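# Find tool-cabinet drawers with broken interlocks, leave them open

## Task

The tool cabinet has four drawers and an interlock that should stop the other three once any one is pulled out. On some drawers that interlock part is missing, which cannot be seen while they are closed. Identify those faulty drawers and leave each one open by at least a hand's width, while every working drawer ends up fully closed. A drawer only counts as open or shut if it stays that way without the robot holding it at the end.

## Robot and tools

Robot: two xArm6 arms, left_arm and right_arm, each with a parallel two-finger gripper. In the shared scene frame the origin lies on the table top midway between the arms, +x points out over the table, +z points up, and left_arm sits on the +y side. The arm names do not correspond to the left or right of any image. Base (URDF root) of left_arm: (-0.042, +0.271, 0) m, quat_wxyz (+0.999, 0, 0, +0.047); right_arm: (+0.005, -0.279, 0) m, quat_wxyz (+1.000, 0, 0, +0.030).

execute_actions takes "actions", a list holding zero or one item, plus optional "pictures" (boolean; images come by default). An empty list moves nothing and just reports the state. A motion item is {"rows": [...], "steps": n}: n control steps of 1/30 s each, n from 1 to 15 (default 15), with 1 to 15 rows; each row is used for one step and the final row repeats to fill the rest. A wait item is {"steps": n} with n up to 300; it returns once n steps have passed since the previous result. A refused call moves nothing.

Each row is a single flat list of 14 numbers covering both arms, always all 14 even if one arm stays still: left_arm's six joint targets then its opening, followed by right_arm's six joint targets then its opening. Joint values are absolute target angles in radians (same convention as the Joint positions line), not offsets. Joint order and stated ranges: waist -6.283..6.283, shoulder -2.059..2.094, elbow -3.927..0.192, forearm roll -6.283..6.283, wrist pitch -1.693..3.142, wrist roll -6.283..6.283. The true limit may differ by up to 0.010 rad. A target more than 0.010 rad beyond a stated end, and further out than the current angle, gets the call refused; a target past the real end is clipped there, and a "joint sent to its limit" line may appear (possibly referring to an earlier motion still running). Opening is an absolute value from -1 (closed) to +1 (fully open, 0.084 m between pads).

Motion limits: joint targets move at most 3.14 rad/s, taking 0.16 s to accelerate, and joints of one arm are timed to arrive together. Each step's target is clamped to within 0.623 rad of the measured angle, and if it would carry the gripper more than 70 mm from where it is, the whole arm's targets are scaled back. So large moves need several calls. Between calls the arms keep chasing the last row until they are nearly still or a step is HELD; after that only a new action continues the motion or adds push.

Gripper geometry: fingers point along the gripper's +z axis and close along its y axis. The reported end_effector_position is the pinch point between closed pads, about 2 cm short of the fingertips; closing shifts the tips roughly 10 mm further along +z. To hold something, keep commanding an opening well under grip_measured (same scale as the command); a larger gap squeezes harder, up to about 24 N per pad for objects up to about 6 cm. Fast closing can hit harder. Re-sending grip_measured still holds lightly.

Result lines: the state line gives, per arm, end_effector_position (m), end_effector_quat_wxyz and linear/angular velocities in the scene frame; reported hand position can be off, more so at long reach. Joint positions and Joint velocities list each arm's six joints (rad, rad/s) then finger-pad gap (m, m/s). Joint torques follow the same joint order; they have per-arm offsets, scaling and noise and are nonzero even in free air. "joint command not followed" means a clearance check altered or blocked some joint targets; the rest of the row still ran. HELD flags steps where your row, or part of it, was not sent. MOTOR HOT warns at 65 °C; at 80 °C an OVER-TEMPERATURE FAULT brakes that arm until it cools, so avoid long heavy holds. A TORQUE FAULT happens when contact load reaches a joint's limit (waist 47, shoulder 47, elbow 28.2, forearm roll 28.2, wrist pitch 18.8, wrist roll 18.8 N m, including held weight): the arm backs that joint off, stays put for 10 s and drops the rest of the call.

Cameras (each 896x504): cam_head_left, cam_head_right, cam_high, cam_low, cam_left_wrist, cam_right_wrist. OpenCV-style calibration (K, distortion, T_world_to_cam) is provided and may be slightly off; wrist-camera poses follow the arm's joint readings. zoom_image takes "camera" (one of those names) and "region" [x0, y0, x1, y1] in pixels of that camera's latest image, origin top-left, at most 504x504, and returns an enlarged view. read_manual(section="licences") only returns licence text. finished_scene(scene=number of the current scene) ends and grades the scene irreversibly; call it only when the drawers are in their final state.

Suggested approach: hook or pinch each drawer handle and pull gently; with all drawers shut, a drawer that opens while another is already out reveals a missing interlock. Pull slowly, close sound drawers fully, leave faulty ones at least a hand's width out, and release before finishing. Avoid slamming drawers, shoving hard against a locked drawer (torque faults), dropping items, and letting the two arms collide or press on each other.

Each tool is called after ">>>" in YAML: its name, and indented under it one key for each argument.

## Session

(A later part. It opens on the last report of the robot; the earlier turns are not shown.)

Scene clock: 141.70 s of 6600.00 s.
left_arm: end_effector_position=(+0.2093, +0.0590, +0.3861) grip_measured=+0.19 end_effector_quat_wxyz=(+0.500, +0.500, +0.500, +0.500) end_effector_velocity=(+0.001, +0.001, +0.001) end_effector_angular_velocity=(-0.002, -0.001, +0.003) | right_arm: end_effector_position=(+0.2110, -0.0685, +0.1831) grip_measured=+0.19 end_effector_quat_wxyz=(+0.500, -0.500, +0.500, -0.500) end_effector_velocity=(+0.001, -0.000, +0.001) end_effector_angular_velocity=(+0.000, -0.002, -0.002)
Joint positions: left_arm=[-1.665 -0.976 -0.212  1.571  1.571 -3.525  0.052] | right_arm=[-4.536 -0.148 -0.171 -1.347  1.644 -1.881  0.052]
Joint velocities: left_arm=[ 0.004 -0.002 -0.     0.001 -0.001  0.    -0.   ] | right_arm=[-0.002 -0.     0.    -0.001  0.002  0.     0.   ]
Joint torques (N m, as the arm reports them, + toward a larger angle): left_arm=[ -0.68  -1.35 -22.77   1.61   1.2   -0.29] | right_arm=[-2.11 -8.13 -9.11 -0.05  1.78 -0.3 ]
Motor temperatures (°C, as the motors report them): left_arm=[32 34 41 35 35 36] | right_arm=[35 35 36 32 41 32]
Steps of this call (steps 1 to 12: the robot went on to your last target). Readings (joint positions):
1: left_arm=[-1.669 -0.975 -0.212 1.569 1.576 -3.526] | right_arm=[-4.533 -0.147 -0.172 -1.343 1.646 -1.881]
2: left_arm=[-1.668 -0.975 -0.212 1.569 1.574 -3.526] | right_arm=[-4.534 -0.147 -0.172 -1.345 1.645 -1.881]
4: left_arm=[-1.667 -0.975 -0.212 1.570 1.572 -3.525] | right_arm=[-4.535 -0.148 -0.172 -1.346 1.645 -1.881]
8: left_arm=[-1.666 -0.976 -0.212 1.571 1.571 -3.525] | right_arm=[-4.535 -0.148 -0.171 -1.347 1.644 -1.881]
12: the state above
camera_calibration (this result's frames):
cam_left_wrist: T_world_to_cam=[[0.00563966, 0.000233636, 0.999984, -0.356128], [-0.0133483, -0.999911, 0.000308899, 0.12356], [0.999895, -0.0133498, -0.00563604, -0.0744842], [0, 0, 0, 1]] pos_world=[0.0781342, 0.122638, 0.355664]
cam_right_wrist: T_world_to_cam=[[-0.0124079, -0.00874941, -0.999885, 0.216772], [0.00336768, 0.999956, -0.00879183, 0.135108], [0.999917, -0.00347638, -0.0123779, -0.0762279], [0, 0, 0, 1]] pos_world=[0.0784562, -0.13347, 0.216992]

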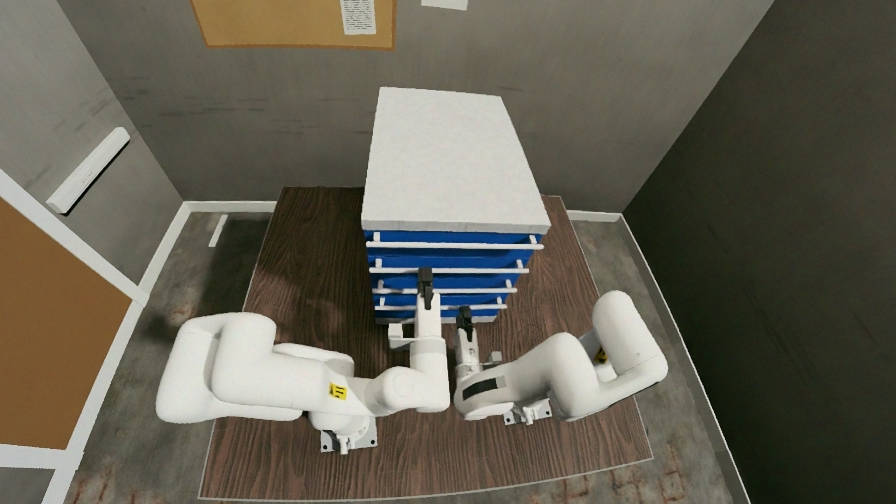

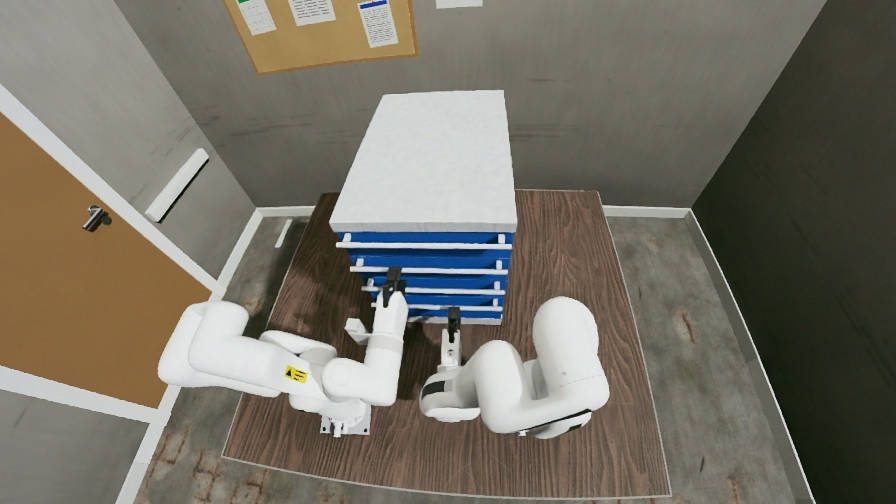

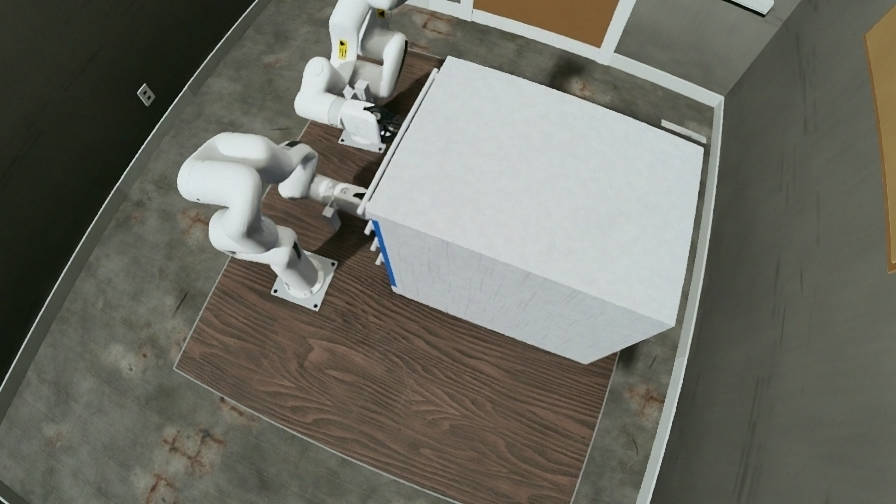

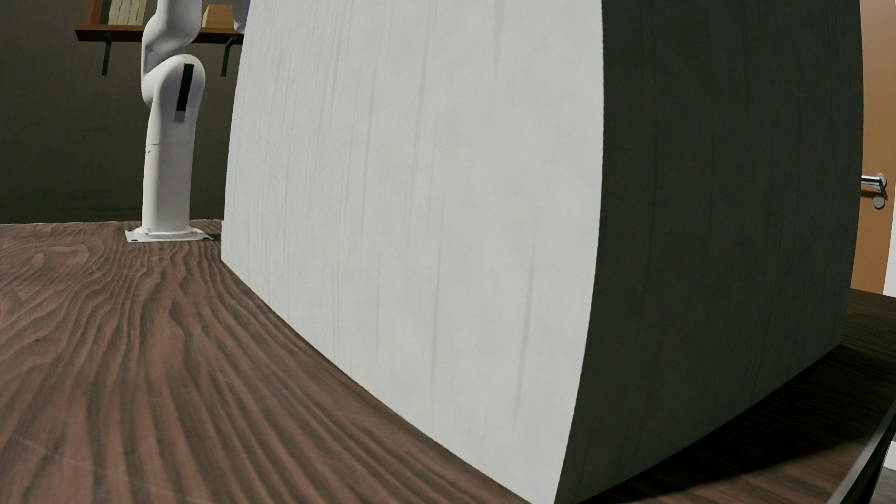

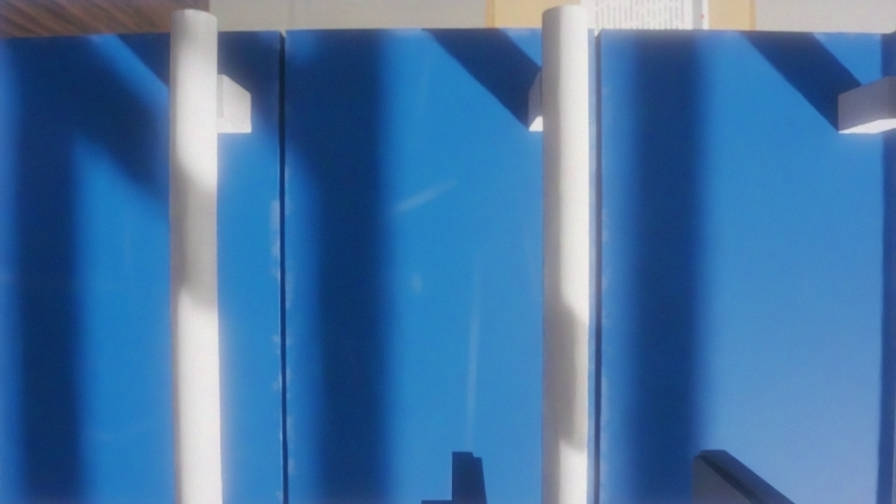

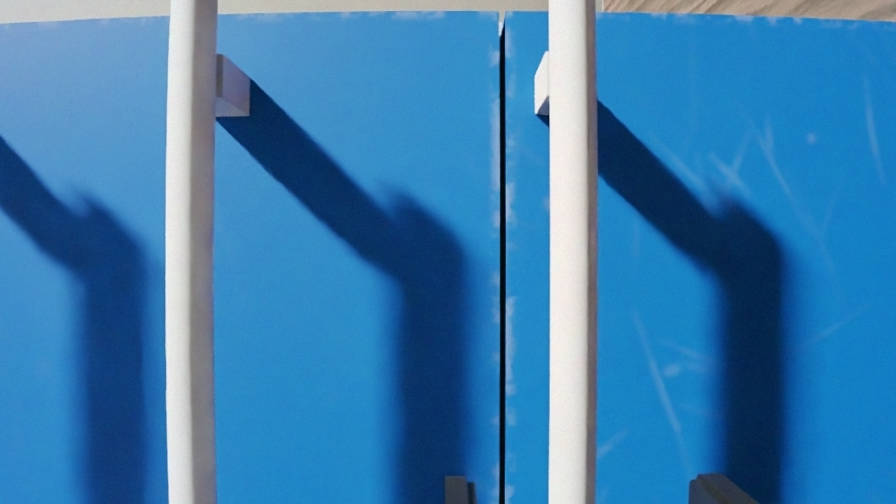

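>>> execute_actions:
  actions:
    - {"rows": [[-1.4698,-0.9584,-0.2214,1.6462,1.3909,-3.5397,0.2,-4.6661,-0.1623,-0.1555,-1.4702,1.6040,-1.8865,0.2]], "steps": 15}
  pictures: false

>>> execute_actions:
  actions:
    - {"rows": [[-1.4698,-0.9584,-0.2214,1.6462,1.3909,-3.5397,-0.2,-4.6661,-0.1623,-0.1555,-1.4702,1.6040,-1.8865,-0.2],[-1.4698,-0.9584,-0.2214,1.6462,1.3909,-3.5397,-0.4,-4.6661,-0.1623,-0.1555,-1.4702,1.6040,-1.8865,-0.4],[-1.4698,-0.9584,-0.2214,1.6462,1.3909,-3.5397,-0.5,-4.6661,-0.1623,-0.1555,-1.4702,1.6040,-1.8865,-0.5],[-1.4698,-0.9584,-0.2214,1.6462,1.3909,-3.5397,-0.6,-4.6661,-0.1623,-0.1555,-1.4702,1.6040,-1.8865,-0.6],[-1.4698,-0.9584,-0.2214,1.6462,1.3909,-3.5397,-0.65,-4.6661,-0.1623,-0.1555,-1.4702,1.6040,-1.8865,-0.65],[-1.4698,-0.9584,-0.2214,1.6462,1.3909,-3.5397,-0.7,-4.6661,-0.1623,-0.1555,-1.4702,1.6040,-1.8865,-0.7],[-1.4698,-0.9584,-0.2214,1.6462,1.3909,-3.5397,-0.75,-4.6661,-0.1623,-0.1555,-1.4702,1.6040,-1.8865,-0.75],[-1.4698,-0.9584,-0.2214,1.6462,1.3909,-3.5397,-0.8,-4.6661,-0.1623,-0.1555,-1.4702,1.6040,-1.8865,-0.8],[-1.4698,-0.9584,-0.2214,1.6462,1.3909,-3.5397,-0.85,-4.6661,-0.1623,-0.1555,-1.4702,1.6040,-1.8865,-0.85],[-1.4698,-0.9584,-0.2214,1.6462,1.3909,-3.5397,-0.9,-4.6661,-0.1623,-0.1555,-1.4702,1.6040,-1.8865,-0.9],[-1.4698,-0.9584,-0.2214,1.6462,1.3909,-3.5397,-1,-4.6661,-0.1623,-0.1555,-1.4702,1.6040,-1.8865,-1]], "steps": 15}

Scene clock: 148.43 s of 6600.00 s.
left_arm: end_effector_position=(+0.2372, +0.0590, +0.3860) grip_measured=+0.19 end_effector_quat_wxyz=(+0.500, +0.500, +0.500, +0.500) end_effector_velocity=(+0.001, -0.000, -0.000) end_effector_angular_velocity=(+0.000, -0.000, -0.001) | right_arm: end_effector_position=(+0.2360, -0.0685, +0.1831) grip_measured=+0.19 end_effector_quat_wxyz=(+0.500, -0.500, +0.500, -0.500) end_effector_velocity=(+0.001, -0.000, -0.001) end_effector_angular_velocity=(-0.002, +0.001, +0.001)
Joint positions: left_arm=[-1.471 -0.958 -0.221  1.646  1.391 -3.54   0.052] | right_arm=[-4.665 -0.162 -0.156 -1.47   1.604 -1.886  0.052]
Joint velocities: left_arm=[ 0.005  0.001 -0.     0.003 -0.006 -0.001 -0.   ] | right_arm=[-0.004 -0.     0.002 -0.004 -0.002 -0.001  0.   ]
Joint torques (N m, as the arm reports them, + toward a larger angle): left_arm=[ -1.11  -1.92 -23.12   1.37   1.33  -0.18] | right_arm=[-1.97 -7.69 -9.47 -0.06  1.78 -0.52]
Motor temperatures (°C, as the motors report them): left_arm=[32 34 41 35 35 36] | right_arm=[35 35 36 32 41 32]
Steps of this call (steps 1 to 15: the robot went on to your last target; steps 16 to 90: nothing new was sent; then 3.23 s passed at rest; steps 91 to 105: all 15 steps of this action). Readings (joint positions):
91: left_arm=[-1.664 -0.976 -0.212 1.571 1.570 -3.525] | right_arm=[-4.537 -0.148 -0.171 -1.348 1.644 -1.881]
92: left_arm=[-1.656 -0.975 -0.212 1.575 1.561 -3.526] | right_arm=[-4.545 -0.149 -0.170 -1.356 1.641 -1.882]
94: left_arm=[-1.592 -0.969 -0.215 1.600 1.500 -3.531] | right_arm=[-4.598 -0.155 -0.164 -1.407 1.624 -1.884]
98: left_arm=[-1.481 -0.960 -0.221 1.641 1.405 -3.539] | right_arm=[-4.659 -0.161 -0.156 -1.463 1.607 -1.886]
105: the state above

Scene clock: 148.93 s of 6600.00 s.
left_arm: end_effector_position=(+0.2372, +0.0591, +0.3841) grip_measured=-0.74 end_effector_quat_wxyz=(+0.499, +0.502, +0.500, +0.500) end_effector_velocity=(+0.000, -0.000, +0.001) end_effector_angular_velocity=(-0.002, -0.001, -0.000) | right_arm: end_effector_position=(+0.2361, -0.0686, +0.1831) grip_measured=-0.74 end_effector_quat_wxyz=(+0.500, -0.500, +0.500, -0.500) end_effector_velocity=(+0.000, -0.000, +0.000) end_effector_angular_velocity=(-0.000, -0.002, -0.000)
Joint positions: left_arm=[-1.47  -0.957 -0.219  1.645  1.39  -3.54   0.011] | right_arm=[-4.666 -0.162 -0.155 -1.47   1.604 -1.887  0.011]
Joint velocities: left_arm=[ 0.    -0.001 -0.002  0.001 -0.     0.001 -0.   ] | right_arm=[-0.    -0.     0.001 -0.     0.001  0.001  0.   ]
Joint torques (N m, as the arm reports them, + toward a larger angle): left_arm=[ -0.73  -6.39 -31.08   3.77   3.06  -0.03] | right_arm=[-2.01 -7.78 -9.3   0.04  1.91 -0.15]
Motor temperatures (°C, as the motors report them): left_arm=[32 34 41 35 35 36] | right_arm=[35 35 36 32 41 32]
Steps of this call (steps 1 to 15: all 15 steps of this action). Readings (joint positions):
1: left_arm=[-1.471 -0.958 -0.221 1.646 1.391 -3.540] | right_arm=[-4.666 -0.162 -0.156 -1.470 1.604 -1.886]
2: left_arm=[-1.471 -0.958 -0.221 1.646 1.391 -3.540] | right_arm=[-4.666 -0.162 -0.156 -1.470 1.604 -1.886]
4: left_arm=[-1.470 -0.958 -0.221 1.646 1.391 -3.540] | right_arm=[-4.666 -0.162 -0.156 -1.470 1.604 -1.886]
8: left_arm=[-1.470 -0.958 -0.219 1.645 1.390 -3.540] | right_arm=[-4.666 -0.162 -0.156 -1.470 1.604 -1.886]
15: the state above
camera_calibration (this result's frames):
cam_left_wrist: T_world_to_cam=[[0.00783169, -0.00300015, 0.999965, -0.3546], [-0.0135111, -0.999905, -0.00289415, 0.125299], [0.999878, -0.013488, -0.00787148, -0.10153], [0, 0, 0, 1]] pos_world=[0.105988, 0.122853, 0.354151]
cam_right_wrist: T_world_to_cam=[[-0.0125887, -0.00875284, -0.999882, 0.217107], [0.00396555, 0.999953, -0.00880338, 0.134945], [0.999913, -0.00407591, -0.0125534, -0.101362], [0, 0, 0, 1]] pos_world=[0.103551, -0.133452, 0.216997]

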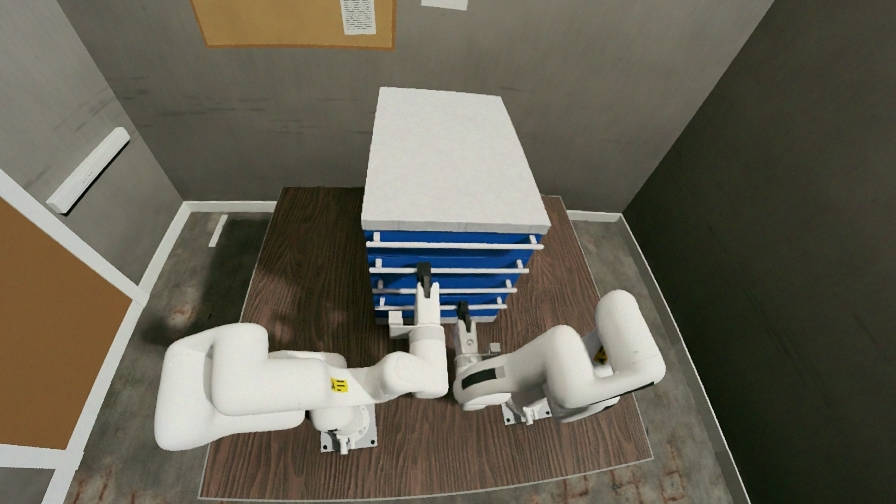

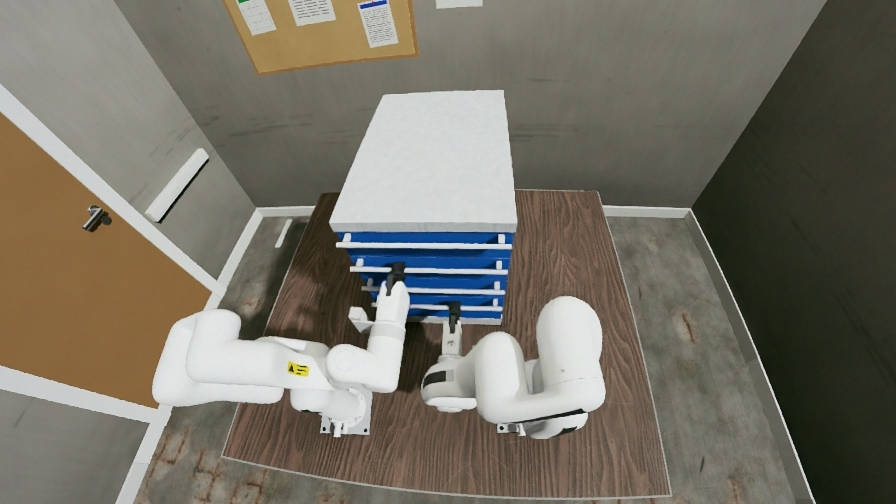

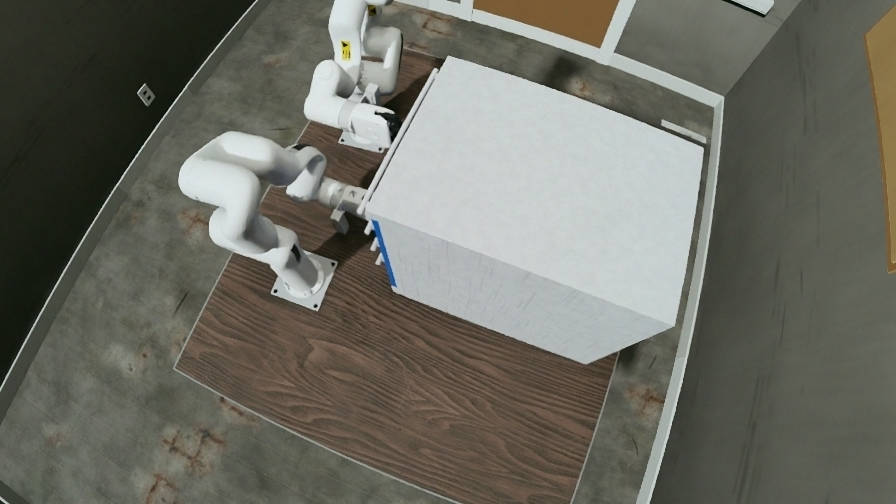

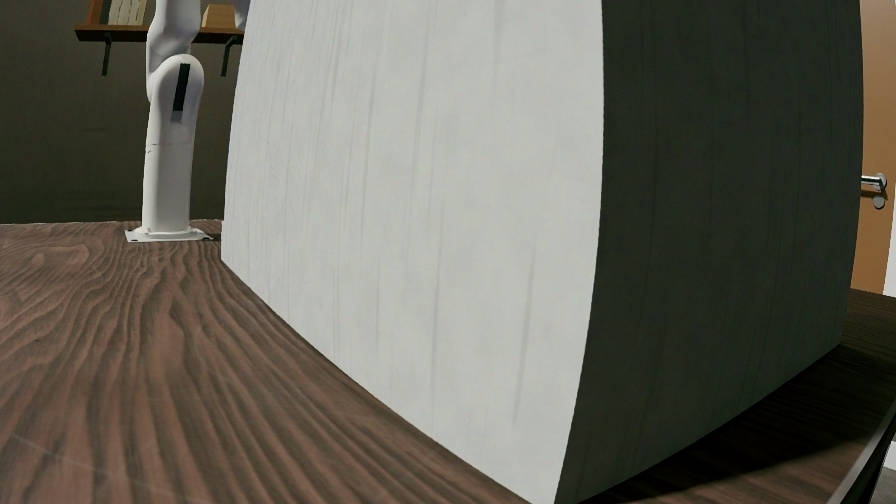

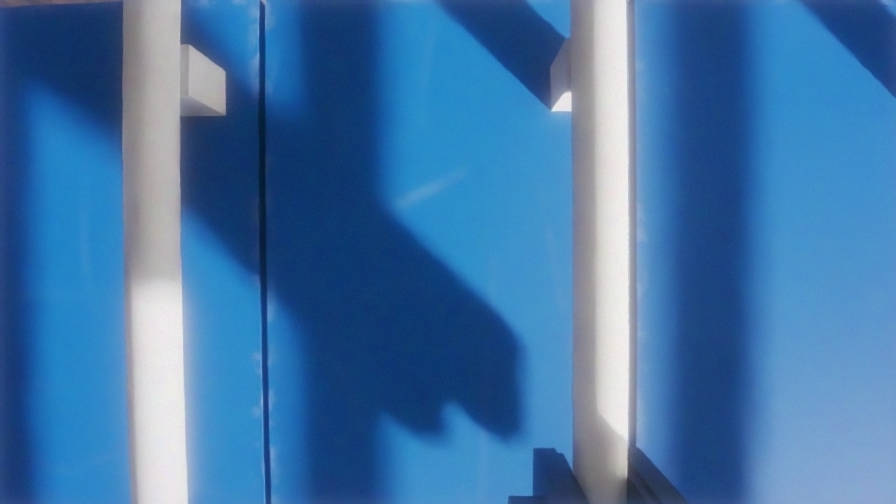

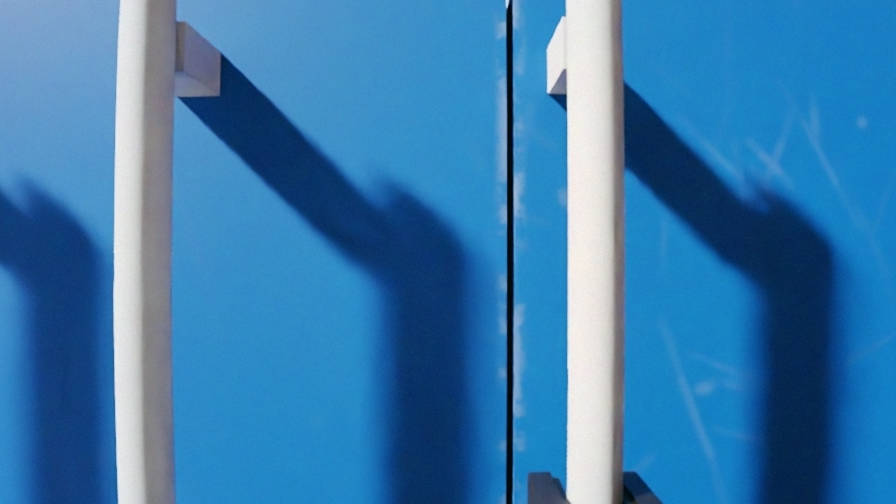

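>>> execute_actions:
  actions:
    - {"rows": [[-1.4698,-0.9562,-0.2165,1.6475,1.3914,-3.5468,-1,-4.6661,-0.1623,-0.1555,-1.4702,1.6040,-1.8865,-1],[-1.4837,-0.9586,-0.2151,1.6420,1.4042,-3.5448,-1,-4.6661,-0.1623,-0.1555,-1.4702,1.6040,-1.8865,-1],[-1.4977,-0.9608,-0.2139,1.6365,1.4170,-3.5430,-1,-4.6661,-0.1623,-0.1555,-1.4702,1.6040,-1.8865,-1],[-1.5255,-0.9647,-0.2117,1.6256,1.4427,-3.5397,-1,-4.6661,-0.1623,-0.1555,-1.4702,1.6040,-1.8865,-1],[-1.5534,-0.9679,-0.2099,1.6146,1.4683,-3.5370,-1,-4.6661,-0.1623,-0.1555,-1.4702,1.6040,-1.8865,-1],[-1.5812,-0.9704,-0.2085,1.6037,1.4939,-3.5350,-1,-4.6661,-0.1623,-0.1555,-1.4702,1.6040,-1.8865,-1],[-1.6091,-0.9722,-0.2075,1.5927,1.5195,-3.5335,-1,-4.6661,-0.1623,-0.1555,-1.4702,1.6040,-1.8865,-1],[-1.6369,-0.9732,-0.2069,1.5818,1.5452,-3.5326,-1,-4.6661,-0.1623,-0.1555,-1.4702,1.6040,-1.8865,-1],[-1.6648,-0.9736,-0.2067,1.5708,1.5708,-3.5323,-1,-4.6661,-0.1623,-0.1555,-1.4702,1.6040,-1.8865,-1],[-1.6927,-0.9732,-0.2069,1.5598,1.5964,-3.5326,-1,-4.6661,-0.1623,-0.1555,-1.4702,1.6040,-1.8865,-1],[-1.7205,-0.9722,-0.2075,1.5489,1.6221,-3.5335,-1,-4.6661,-0.1623,-0.1555,-1.4702,1.6040,-1.8865,-1],[-1.7484,-0.9704,-0.2085,1.5379,1.6477,-3.5350,-1,-4.6661,-0.1623,-0.1555,-1.4702,1.6040,-1.8865,-1],[-1.7762,-0.9679,-0.2099,1.5270,1.6733,-3.5370,-1,-4.6661,-0.1623,-0.1555,-1.4702,1.6040,-1.8865,-1],[-1.8041,-0.9647,-0.2117,1.5160,1.6989,-3.5397,-1,-4.6661,-0.1623,-0.1555,-1.4702,1.6040,-1.8865,-1],[-1.8319,-0.9608,-0.2139,1.5050,1.7246,-3.5429,-1,-4.6661,-0.1623,-0.1555,-1.4702,1.6040,-1.8865,-1]], "steps": 15}
  pictures: false

>>> execute_actions:
  actions:
    - {"rows": [[-1.8598,-0.9562,-0.2165,1.4941,1.7502,-3.5468,-1,-4.6661,-0.1623,-0.1555,-1.4702,1.6040,-1.8865,-1],[-1.8737,-0.9536,-0.2180,1.4886,1.7630,-3.5489,-1,-4.6661,-0.1623,-0.1555,-1.4702,1.6040,-1.8865,-1]], "steps": 15}

Scene clock: 164.37 s of 6600.00 s.
left_arm: end_effector_position=(+0.2007, +0.0593, +0.3843) grip_measured=-0.74 end_effector_quat_wxyz=(+0.500, +0.499, +0.501, +0.499) end_effector_velocity=(-0.117, -0.001, -0.001) end_effector_angular_velocity=(-0.003, +0.009, -0.002) | right_arm: end_effector_position=(+0.2362, -0.0686, +0.1831) grip_measured=-0.74 end_effector_quat_wxyz=(+0.500, -0.500, +0.500, -0.500) end_effector_velocity=(-0.000, +0.000, +0.000) end_effector_angular_velocity=(+0.001, +0.000, -0.000)
Joint positions: left_arm=[-1.727 -0.971 -0.21   1.546  1.629 -3.535  0.011] | right_arm=[-4.666 -0.162 -0.156 -1.47   1.604 -1.886  0.011]
Joint velocities: left_arm=[-0.825  0.05  -0.03  -0.323  0.757 -0.041  0.   ] | right_arm=[-0.    -0.    -0.002  0.     0.    -0.001  0.   ]
Joint torques (N m, as the arm reports them, + toward a larger angle): left_arm=[ -0.15  -6.71 -34.52   5.85   5.07  -0.2 ] | right_arm=[-2.96 -7.87 -9.38 -0.11  1.94 -0.26]
Motor temperatures (°C, as the motors report them): left_arm=[32 34 48 35 37 36] | right_arm=[35 35 35 32 41 32]
Steps of this call (steps 1 to 15: the robot went on to your last target; steps 16 to 90: nothing new was sent; then 11.93 s passed at rest; steps 91 to 105: all 15 steps of this action). Readings (joint positions):
91: left_arm=[-1.470 -0.958 -0.220 1.644 1.391 -3.540] | right_arm=[-4.666 -0.162 -0.156 -1.470 1.604 -1.886]
92: left_arm=[-1.470 -0.958 -0.220 1.645 1.392 -3.541] | right_arm=[-4.666 -0.162 -0.156 -1.470 1.604 -1.886]
94: left_arm=[-1.479 -0.959 -0.218 1.643 1.400 -3.543] | right_arm=[-4.666 -0.162 -0.156 -1.470 1.604 -1.886]
98: left_arm=[-1.544 -0.967 -0.212 1.618 1.461 -3.538] | right_arm=[-4.666 -0.162 -0.156 -1.470 1.604 -1.887]
105: the state above

Scene clock: 164.87 s of 6600.00 s.
left_arm: end_effector_position=(+0.1796, +0.0593, +0.3839) grip_measured=-0.74 end_effector_quat_wxyz=(+0.500, +0.500, +0.500, +0.500) end_effector_velocity=(-0.001, -0.000, -0.000) end_effector_angular_velocity=(+0.003, -0.001, +0.000) | right_arm: end_effector_position=(+0.2362, -0.0686, +0.1831) grip_measured=-0.74 end_effector_quat_wxyz=(+0.500, -0.500, +0.500, -0.500) end_effector_velocity=(-0.000, +0.000, +0.000) end_effector_angular_velocity=(+0.001, +0.000, -0.000)
Joint positions: left_arm=[-1.873 -0.954 -0.219  1.489  1.763 -3.549  0.011] | right_arm=[-4.666 -0.162 -0.156 -1.47   1.604 -1.886  0.011]
Joint velocities: left_arm=[-0.005  0.002  0.001 -0.001  0.005 -0.     0.   ] | right_arm=[ 0.    -0.    -0.     0.001 -0.     0.    -0.   ]
Joint torques (N m, as the arm reports them, + toward a larger angle): left_arm=[  0.24  -5.74 -30.9    5.14   4.98  -0.27] | right_arm=[-2.81 -8.04 -9.32 -0.02  1.97 -0.08]
Motor temperatures (°C, as the motors report them): left_arm=[32 34 48 35 37 36] | right_arm=[35 35 35 32 41 32]
Steps of this call (steps 1 to 15: all 15 steps of this action). Readings (joint positions):
1: left_arm=[-1.754 -0.969 -0.211 1.535 1.654 -3.537] | right_arm=[-4.666 -0.162 -0.156 -1.470 1.604 -1.886]
2: left_arm=[-1.782 -0.966 -0.213 1.525 1.680 -3.539] | right_arm=[-4.666 -0.162 -0.156 -1.470 1.604 -1.887]
4: left_arm=[-1.831 -0.960 -0.216 1.505 1.724 -3.544] | right_arm=[-4.666 -0.162 -0.156 -1.470 1.604 -1.887]
8: left_arm=[-1.868 -0.955 -0.219 1.491 1.758 -3.548] | right_arm=[-4.666 -0.162 -0.156 -1.470 1.604 -1.886]
15: the state above
camera_calibration (this result's frames):
cam_left_wrist: T_world_to_cam=[[0.00544746, 0.00153842, 0.999984, -0.353874], [-0.0127804, -0.999917, 0.00160794, 0.122849], [0.999903, -0.0127889, -0.00542734, -0.0448616], [0, 0, 0, 1]] pos_world=[0.048355, 0.122809, 0.353427]
cam_right_wrist: T_world_to_cam=[[-0.0125808, -0.00857758, -0.999884, 0.217131], [0.00408378, 0.999954, -0.00862957, 0.134902], [0.999913, -0.00419187, -0.0125452, -0.101395], [0, 0, 0, 1]] pos_world=[0.103567, -0.133458, 0.216998]

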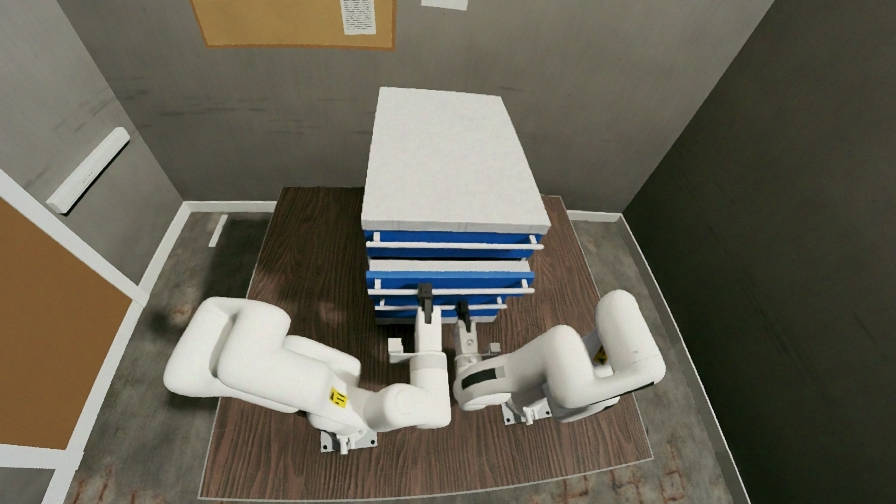

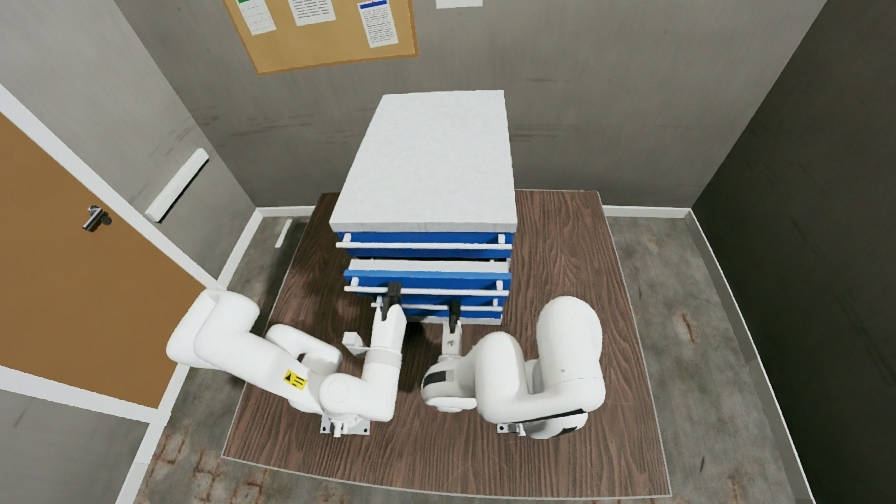

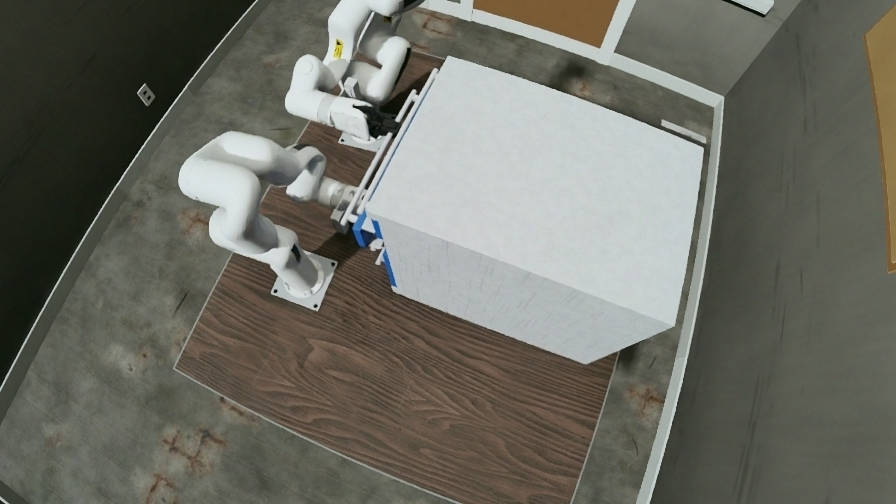

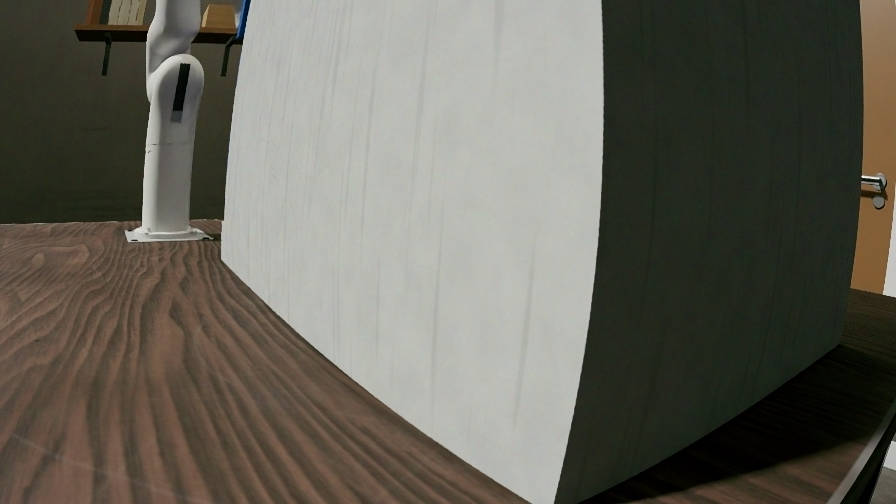

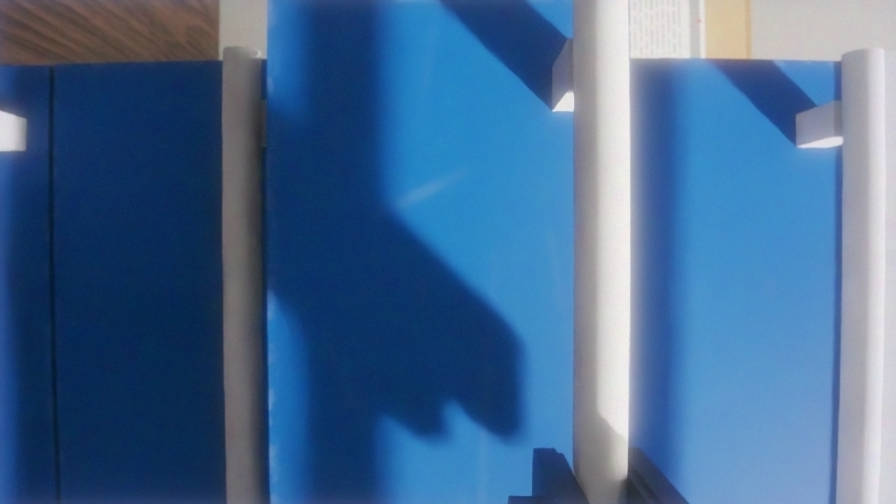

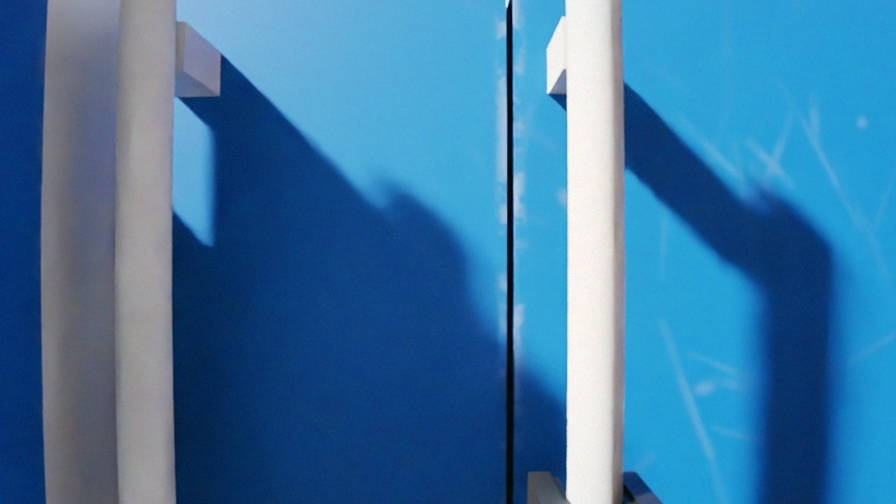

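>>> execute_actions:
  actions:
    - {"rows": [[-1.8737,-0.9523,-0.2151,1.4878,1.7627,-3.5532,-1,-4.6531,-0.1614,-0.1565,-1.4578,1.6080,-1.8862,-1],[-1.8737,-0.9523,-0.2151,1.4878,1.7627,-3.5532,-1,-4.6531,-0.1614,-0.1565,-1.4578,1.6080,-1.8862,-1],[-1.8737,-0.9523,-0.2151,1.4878,1.7627,-3.5532,-1,-4.6401,-0.1603,-0.1577,-1.4455,1.6121,-1.8858,-1],[-1.8737,-0.9523,-0.2151,1.4878,1.7627,-3.5532,-1,-4.6401,-0.1603,-0.1577,-1.4455,1.6121,-1.8858,-1],[-1.8737,-0.9523,-0.2151,1.4878,1.7627,-3.5532,-1,-4.6271,-0.1591,-0.1589,-1.4332,1.6161,-1.8854,-1],[-1.8737,-0.9523,-0.2151,1.4878,1.7627,-3.5532,-1,-4.6271,-0.1591,-0.1589,-1.4332,1.6161,-1.8854,-1],[-1.8737,-0.9523,-0.2151,1.4878,1.7627,-3.5532,-1,-4.6141,-0.1579,-0.1603,-1.4209,1.6202,-1.8849,-1]], "steps": 15}

Scene clock: 170.10 s of 6600.00 s.
left_arm: end_effector_position=(+0.1794, +0.0594, +0.3830) grip_measured=-0.74 end_effector_quat_wxyz=(+0.501, +0.499, +0.500, +0.500) end_effector_velocity=(-0.000, -0.000, -0.000) end_effector_angular_velocity=(+0.001, +0.001, -0.000) | right_arm: end_effector_position=(+0.2268, -0.0693, +0.1831) grip_measured=-0.74 end_effector_quat_wxyz=(+0.500, -0.500, +0.500, -0.501) end_effector_velocity=(-0.003, -0.000, -0.000) end_effector_angular_velocity=(+0.000, +0.001, +0.001)
Joint positions: left_arm=[-1.874 -0.953 -0.217  1.489  1.763 -3.553  0.011] | right_arm=[-4.616 -0.158 -0.159 -1.422  1.621 -1.885  0.011]
Joint velocities: left_arm=[ 0.     0.002 -0.    -0.    -0.001 -0.     0.   ] | right_arm=[ 0.015 -0.    -0.     0.013  0.004  0.    -0.   ]
Joint torques (N m, as the arm reports them, + toward a larger angle): left_arm=[  1.15  -1.74 -20.32   0.68   2.72  -0.37] | right_arm=[  4.27  -8.91 -10.42   0.58   1.23  -0.24]
Motor temperatures (°C, as the motors report them): left_arm=[32 34 47 35 37 36] | right_arm=[35 35 35 32 41 32]
Steps of this call (steps 1 to 15: the robot went on to your last target; steps 16 to 90: nothing new was sent; then 1.73 s passed at rest; steps 91 to 105: all 15 steps of this action). Readings (joint positions):
91: left_arm=[-1.874 -0.954 -0.218 1.489 1.763 -3.549] | right_arm=[-4.666 -0.162 -0.156 -1.470 1.604 -1.886]
92: left_arm=[-1.874 -0.953 -0.218 1.489 1.763 -3.550] | right_arm=[-4.664 -0.162 -0.156 -1.468 1.605 -1.886]
94: left_arm=[-1.874 -0.953 -0.217 1.489 1.763 -3.552] | right_arm=[-4.656 -0.161 -0.157 -1.460 1.607 -1.886]
98: left_arm=[-1.874 -0.953 -0.217 1.489 1.763 -3.553] | right_arm=[-4.633 -0.159 -0.158 -1.438 1.615 -1.886]
105: the state above
camera_calibration (this result's frames):
cam_left_wrist: T_world_to_cam=[[0.00467335, 0.00238321, 0.999986, -0.352808], [-0.0128839, -0.999914, 0.00244325, 0.122611], [0.999906, -0.0128952, -0.00464224, -0.0450299], [0, 0, 0, 1]] pos_world=[0.0482542, 0.122861, 0.352295]
cam_right_wrist: T_world_to_cam=[[-0.0117705, -0.00967215, -0.999884, 0.216721], [0.00570503, 0.999936, -0.00973982, 0.135504], [0.999914, -0.00581901, -0.0117146, -0.0923561], [0, 0, 0, 1]] pos_world=[0.0941261, -0.133937, 0.216934]

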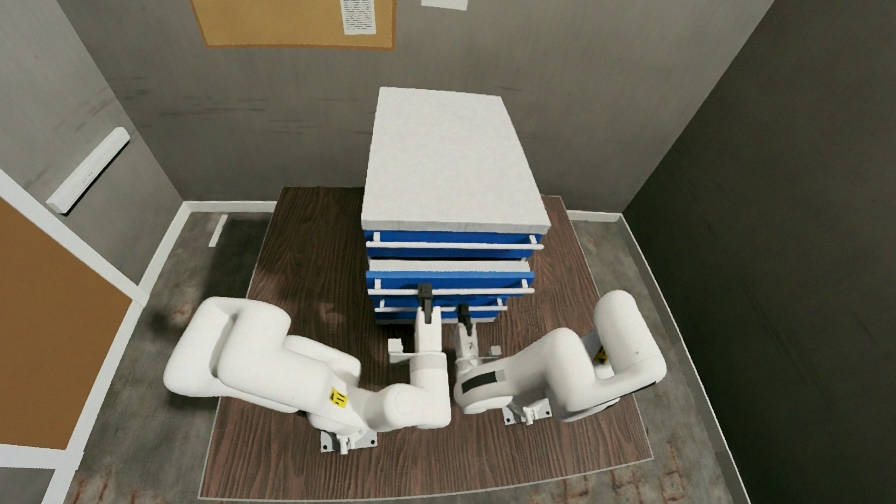

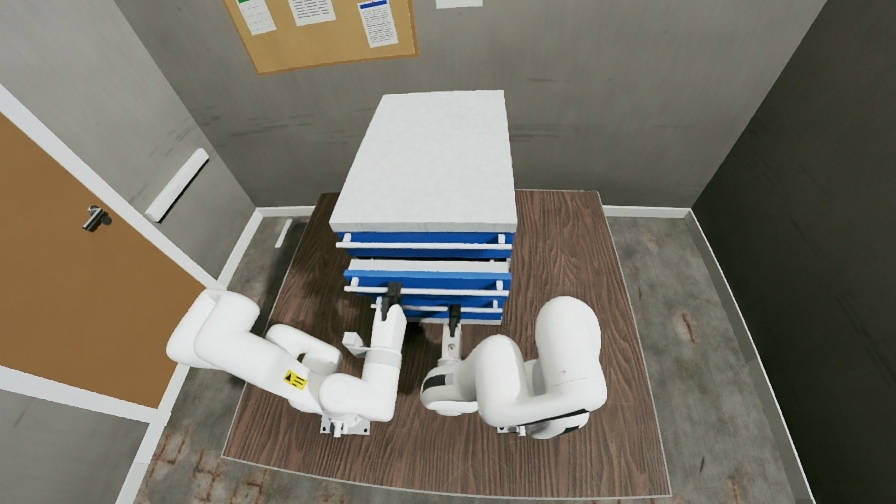

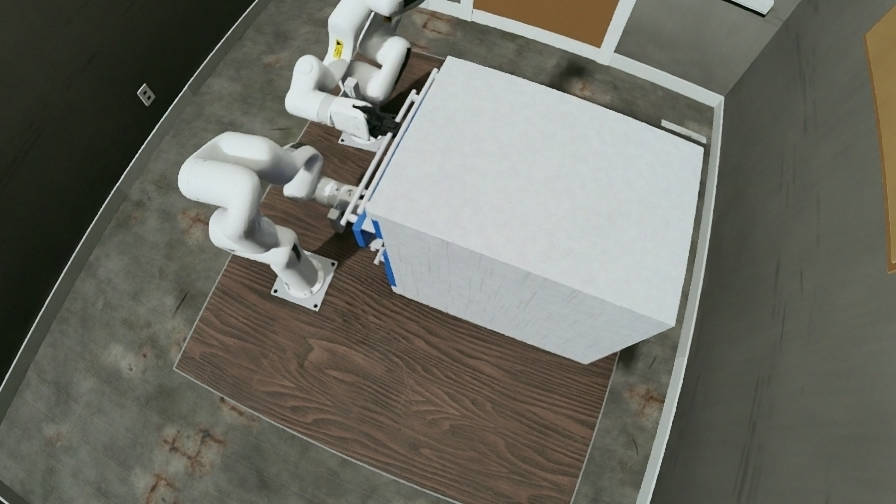

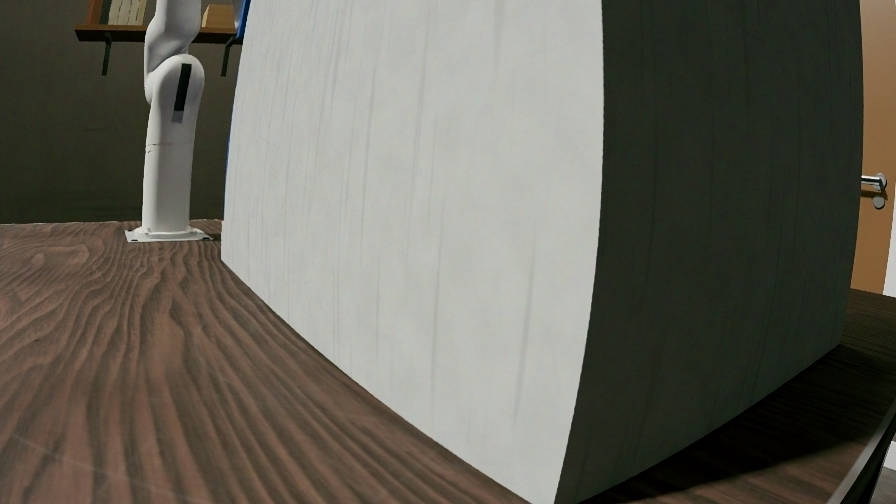

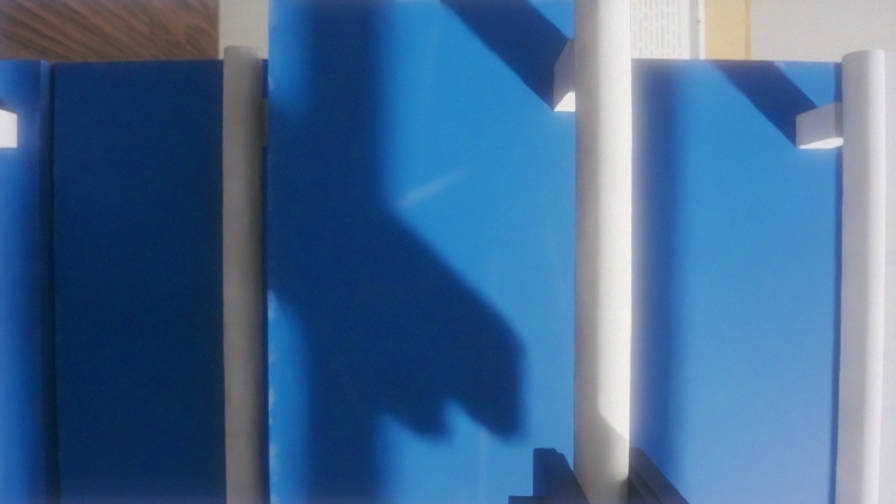

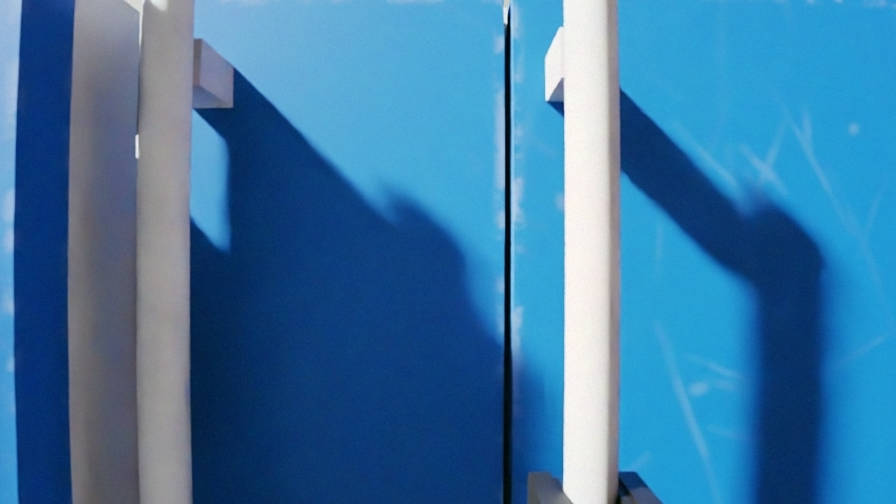

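>>> execute_actions:
  actions:
    - {"rows": [[-1.8598,-0.9555,-0.2150,1.4941,1.7502,-3.5488,-1,-4.6271,-0.1591,-0.1589,-1.4332,1.6161,-1.8854,-1],[-1.8319,-0.9601,-0.2124,1.5050,1.7246,-3.5449,-1,-4.6271,-0.1591,-0.1589,-1.4332,1.6161,-1.8854,-1],[-1.8041,-0.9640,-0.2102,1.5160,1.6989,-3.5417,-1,-4.6401,-0.1603,-0.1577,-1.4455,1.6121,-1.8858,-1],[-1.7762,-0.9672,-0.2084,1.5270,1.6733,-3.5390,-1,-4.6401,-0.1603,-0.1577,-1.4455,1.6121,-1.8858,-1],[-1.7484,-0.9697,-0.2070,1.5379,1.6477,-3.5370,-1,-4.6531,-0.1614,-0.1565,-1.4578,1.6080,-1.8862,-1],[-1.7205,-0.9715,-0.2060,1.5489,1.6221,-3.5355,-1,-4.6531,-0.1614,-0.1565,-1.4578,1.6080,-1.8862,-1],[-1.6927,-0.9725,-0.2054,1.5598,1.5964,-3.5346,-1,-4.6531,-0.1614,-0.1565,-1.4578,1.6080,-1.8862,-1],[-1.6648,-0.9729,-0.2052,1.5708,1.5708,-3.5343,-1,-4.6531,-0.1614,-0.1565,-1.4578,1.6080,-1.8862,-1],[-1.6369,-0.9725,-0.2054,1.5818,1.5452,-3.5346,-1,-4.6531,-0.1614,-0.1565,-1.4578,1.6080,-1.8862,-1],[-1.6091,-0.9715,-0.2060,1.5927,1.5195,-3.5355,-1,-4.6531,-0.1614,-0.1565,-1.4578,1.6080,-1.8862,-1],[-1.5812,-0.9697,-0.2070,1.6037,1.4939,-3.5370,-1,-4.6531,-0.1614,-0.1565,-1.4578,1.6080,-1.8862,-1],[-1.5534,-0.9672,-0.2084,1.6146,1.4683,-3.5390,-1,-4.6531,-0.1614,-0.1565,-1.4578,1.6080,-1.8862,-1],[-1.5255,-0.9640,-0.2102,1.6256,1.4427,-3.5417,-1,-4.6531,-0.1614,-0.1565,-1.4578,1.6080,-1.8862,-1],[-1.5116,-0.9622,-0.2112,1.6311,1.4298,-3.5433,-1,-4.6531,-0.1614,-0.1565,-1.4578,1.6080,-1.8862,-1],[-1.4977,-0.9601,-0.2124,1.6365,1.4170,-3.5450,-1,-4.6531,-0.1614,-0.1565,-1.4578,1.6080,-1.8862,-1]], "steps": 15}
  pictures: false

>>> execute_actions:
  actions:
    - {"rows": [[-1.4837,-0.9579,-0.2136,1.6420,1.4042,-3.5468,-1,-4.6531,-0.1614,-0.1565,-1.4578,1.6080,-1.8862,-1],[-1.4837,-0.9579,-0.2136,1.6420,1.4042,-3.5468,-1,-4.6531,-0.1614,-0.1565,-1.4578,1.6080,-1.8862,-1],[-1.4698,-0.9555,-0.2150,1.6475,1.3914,-3.5488,-1,-4.6531,-0.1614,-0.1565,-1.4578,1.6080,-1.8862,-1]], "steps": 15}
  pictures: false

Scene clock: 177.60 s of 6600.00 s.
left_arm: end_effector_position=(+0.2221, +0.0593, +0.3825) grip_measured=-0.74 end_effector_quat_wxyz=(+0.500, +0.500, +0.500, +0.500) end_effector_velocity=(+0.109, +0.001, +0.000) end_effector_angular_velocity=(+0.004, -0.003, +0.005) | right_arm: end_effector_position=(+0.2331, -0.0677, +0.1831) grip_measured=-0.74 end_effector_quat_wxyz=(+0.501, -0.500, +0.500, -0.499) end_effector_velocity=(+0.002, +0.000, +0.000) end_effector_angular_velocity=(+0.001, +0.000, -0.002)
Joint positions: left_arm=[-1.576 -0.968 -0.208  1.605  1.489 -3.539  0.012] | right_arm=[-4.651 -0.162 -0.157 -1.457  1.607 -1.886  0.011]
Joint velocities: left_arm=[ 0.764  0.061 -0.034  0.299 -0.698 -0.048 -0.   ] | right_arm=[-0.01   0.001 -0.002 -0.008 -0.003 -0.     0.   ]
Joint torques (N m, as the arm reports them, + toward a larger angle): left_arm=[ -1.24   2.13 -15.45  -1.92   0.99  -0.2 ] | right_arm=[ -2.67  -7.55 -14.67  -3.43  -0.34  -0.25]
Motor temperatures (°C, as the motors report them): left_arm=[32 34 44 35 36 36] | right_arm=[35 35 36 32 41 32]
Steps of this call (steps 1 to 15: the robot went on to your last target; steps 16 to 90: nothing new was sent; then 4.00 s passed at rest; steps 91 to 105: all 15 steps of this action). Readings (joint positions):
91: left_arm=[-1.873 -0.952 -0.215 1.489 1.762 -3.553] | right_arm=[-4.614 -0.158 -0.160 -1.421 1.620 -1.885]
92: left_arm=[-1.871 -0.953 -0.215 1.490 1.760 -3.552] | right_arm=[-4.616 -0.158 -0.160 -1.423 1.619 -1.885]
94: left_arm=[-1.850 -0.957 -0.213 1.498 1.740 -3.548] | right_arm=[-4.622 -0.160 -0.159 -1.429 1.617 -1.885]
98: left_arm=[-1.764 -0.967 -0.208 1.531 1.662 -3.539] | right_arm=[-4.644 -0.161 -0.157 -1.450 1.611 -1.886]
105: the state above

Scene clock: 178.10 s of 6600.00 s.
left_arm: end_effector_position=(+0.2372, +0.0593, +0.3826) grip_measured=-0.74 end_effector_quat_wxyz=(+0.500, +0.500, +0.500, +0.500) end_effector_velocity=(+0.001, -0.000, +0.000) end_effector_angular_velocity=(+0.001, -0.000, -0.001) | right_arm: end_effector_position=(+0.2334, -0.0679, +0.1831) grip_measured=-0.74 end_effector_quat_wxyz=(+0.501, -0.500, +0.500, -0.499) end_effector_velocity=(+0.000, +0.000, +0.000) end_effector_angular_velocity=(+0.001, -0.000, -0.001)
Joint positions: left_arm=[-1.471 -0.956 -0.215  1.647  1.392 -3.549  0.012] | right_arm=[-4.652 -0.162 -0.157 -1.458  1.607 -1.886  0.011]
Joint velocities: left_arm=[ 0.004  0.002 -0.001  0.002 -0.004  0.    -0.   ] | right_arm=[-0.001  0.    -0.001  0.     0.     0.     0.   ]
Joint torques (N m, as the arm reports them, + toward a larger angle): left_arm=[  1.44   1.22 -15.49  -0.97   1.2   -0.22] | right_arm=[ -5.8   -7.43 -12.59  -2.43   0.71  -0.23]
Motor temperatures (°C, as the motors report them): left_arm=[32 34 44 35 36 36] | right_arm=[35 35 36 32 41 32]
Steps of this call (steps 1 to 15: all 15 steps of this action). Readings (joint positions):
1: left_arm=[-1.552 -0.965 -0.209 1.614 1.467 -3.541] | right_arm=[-4.651 -0.162 -0.157 -1.458 1.607 -1.886]
2: left_arm=[-1.531 -0.963 -0.210 1.622 1.448 -3.542] | right_arm=[-4.651 -0.162 -0.157 -1.458 1.607 -1.886]
4: left_arm=[-1.500 -0.960 -0.212 1.635 1.419 -3.545] | right_arm=[-4.652 -0.162 -0.158 -1.458 1.607 -1.886]
8: left_arm=[-1.475 -0.956 -0.215 1.645 1.396 -3.548] | right_arm=[-4.652 -0.162 -0.158 -1.458 1.607 -1.886]
15: the state above


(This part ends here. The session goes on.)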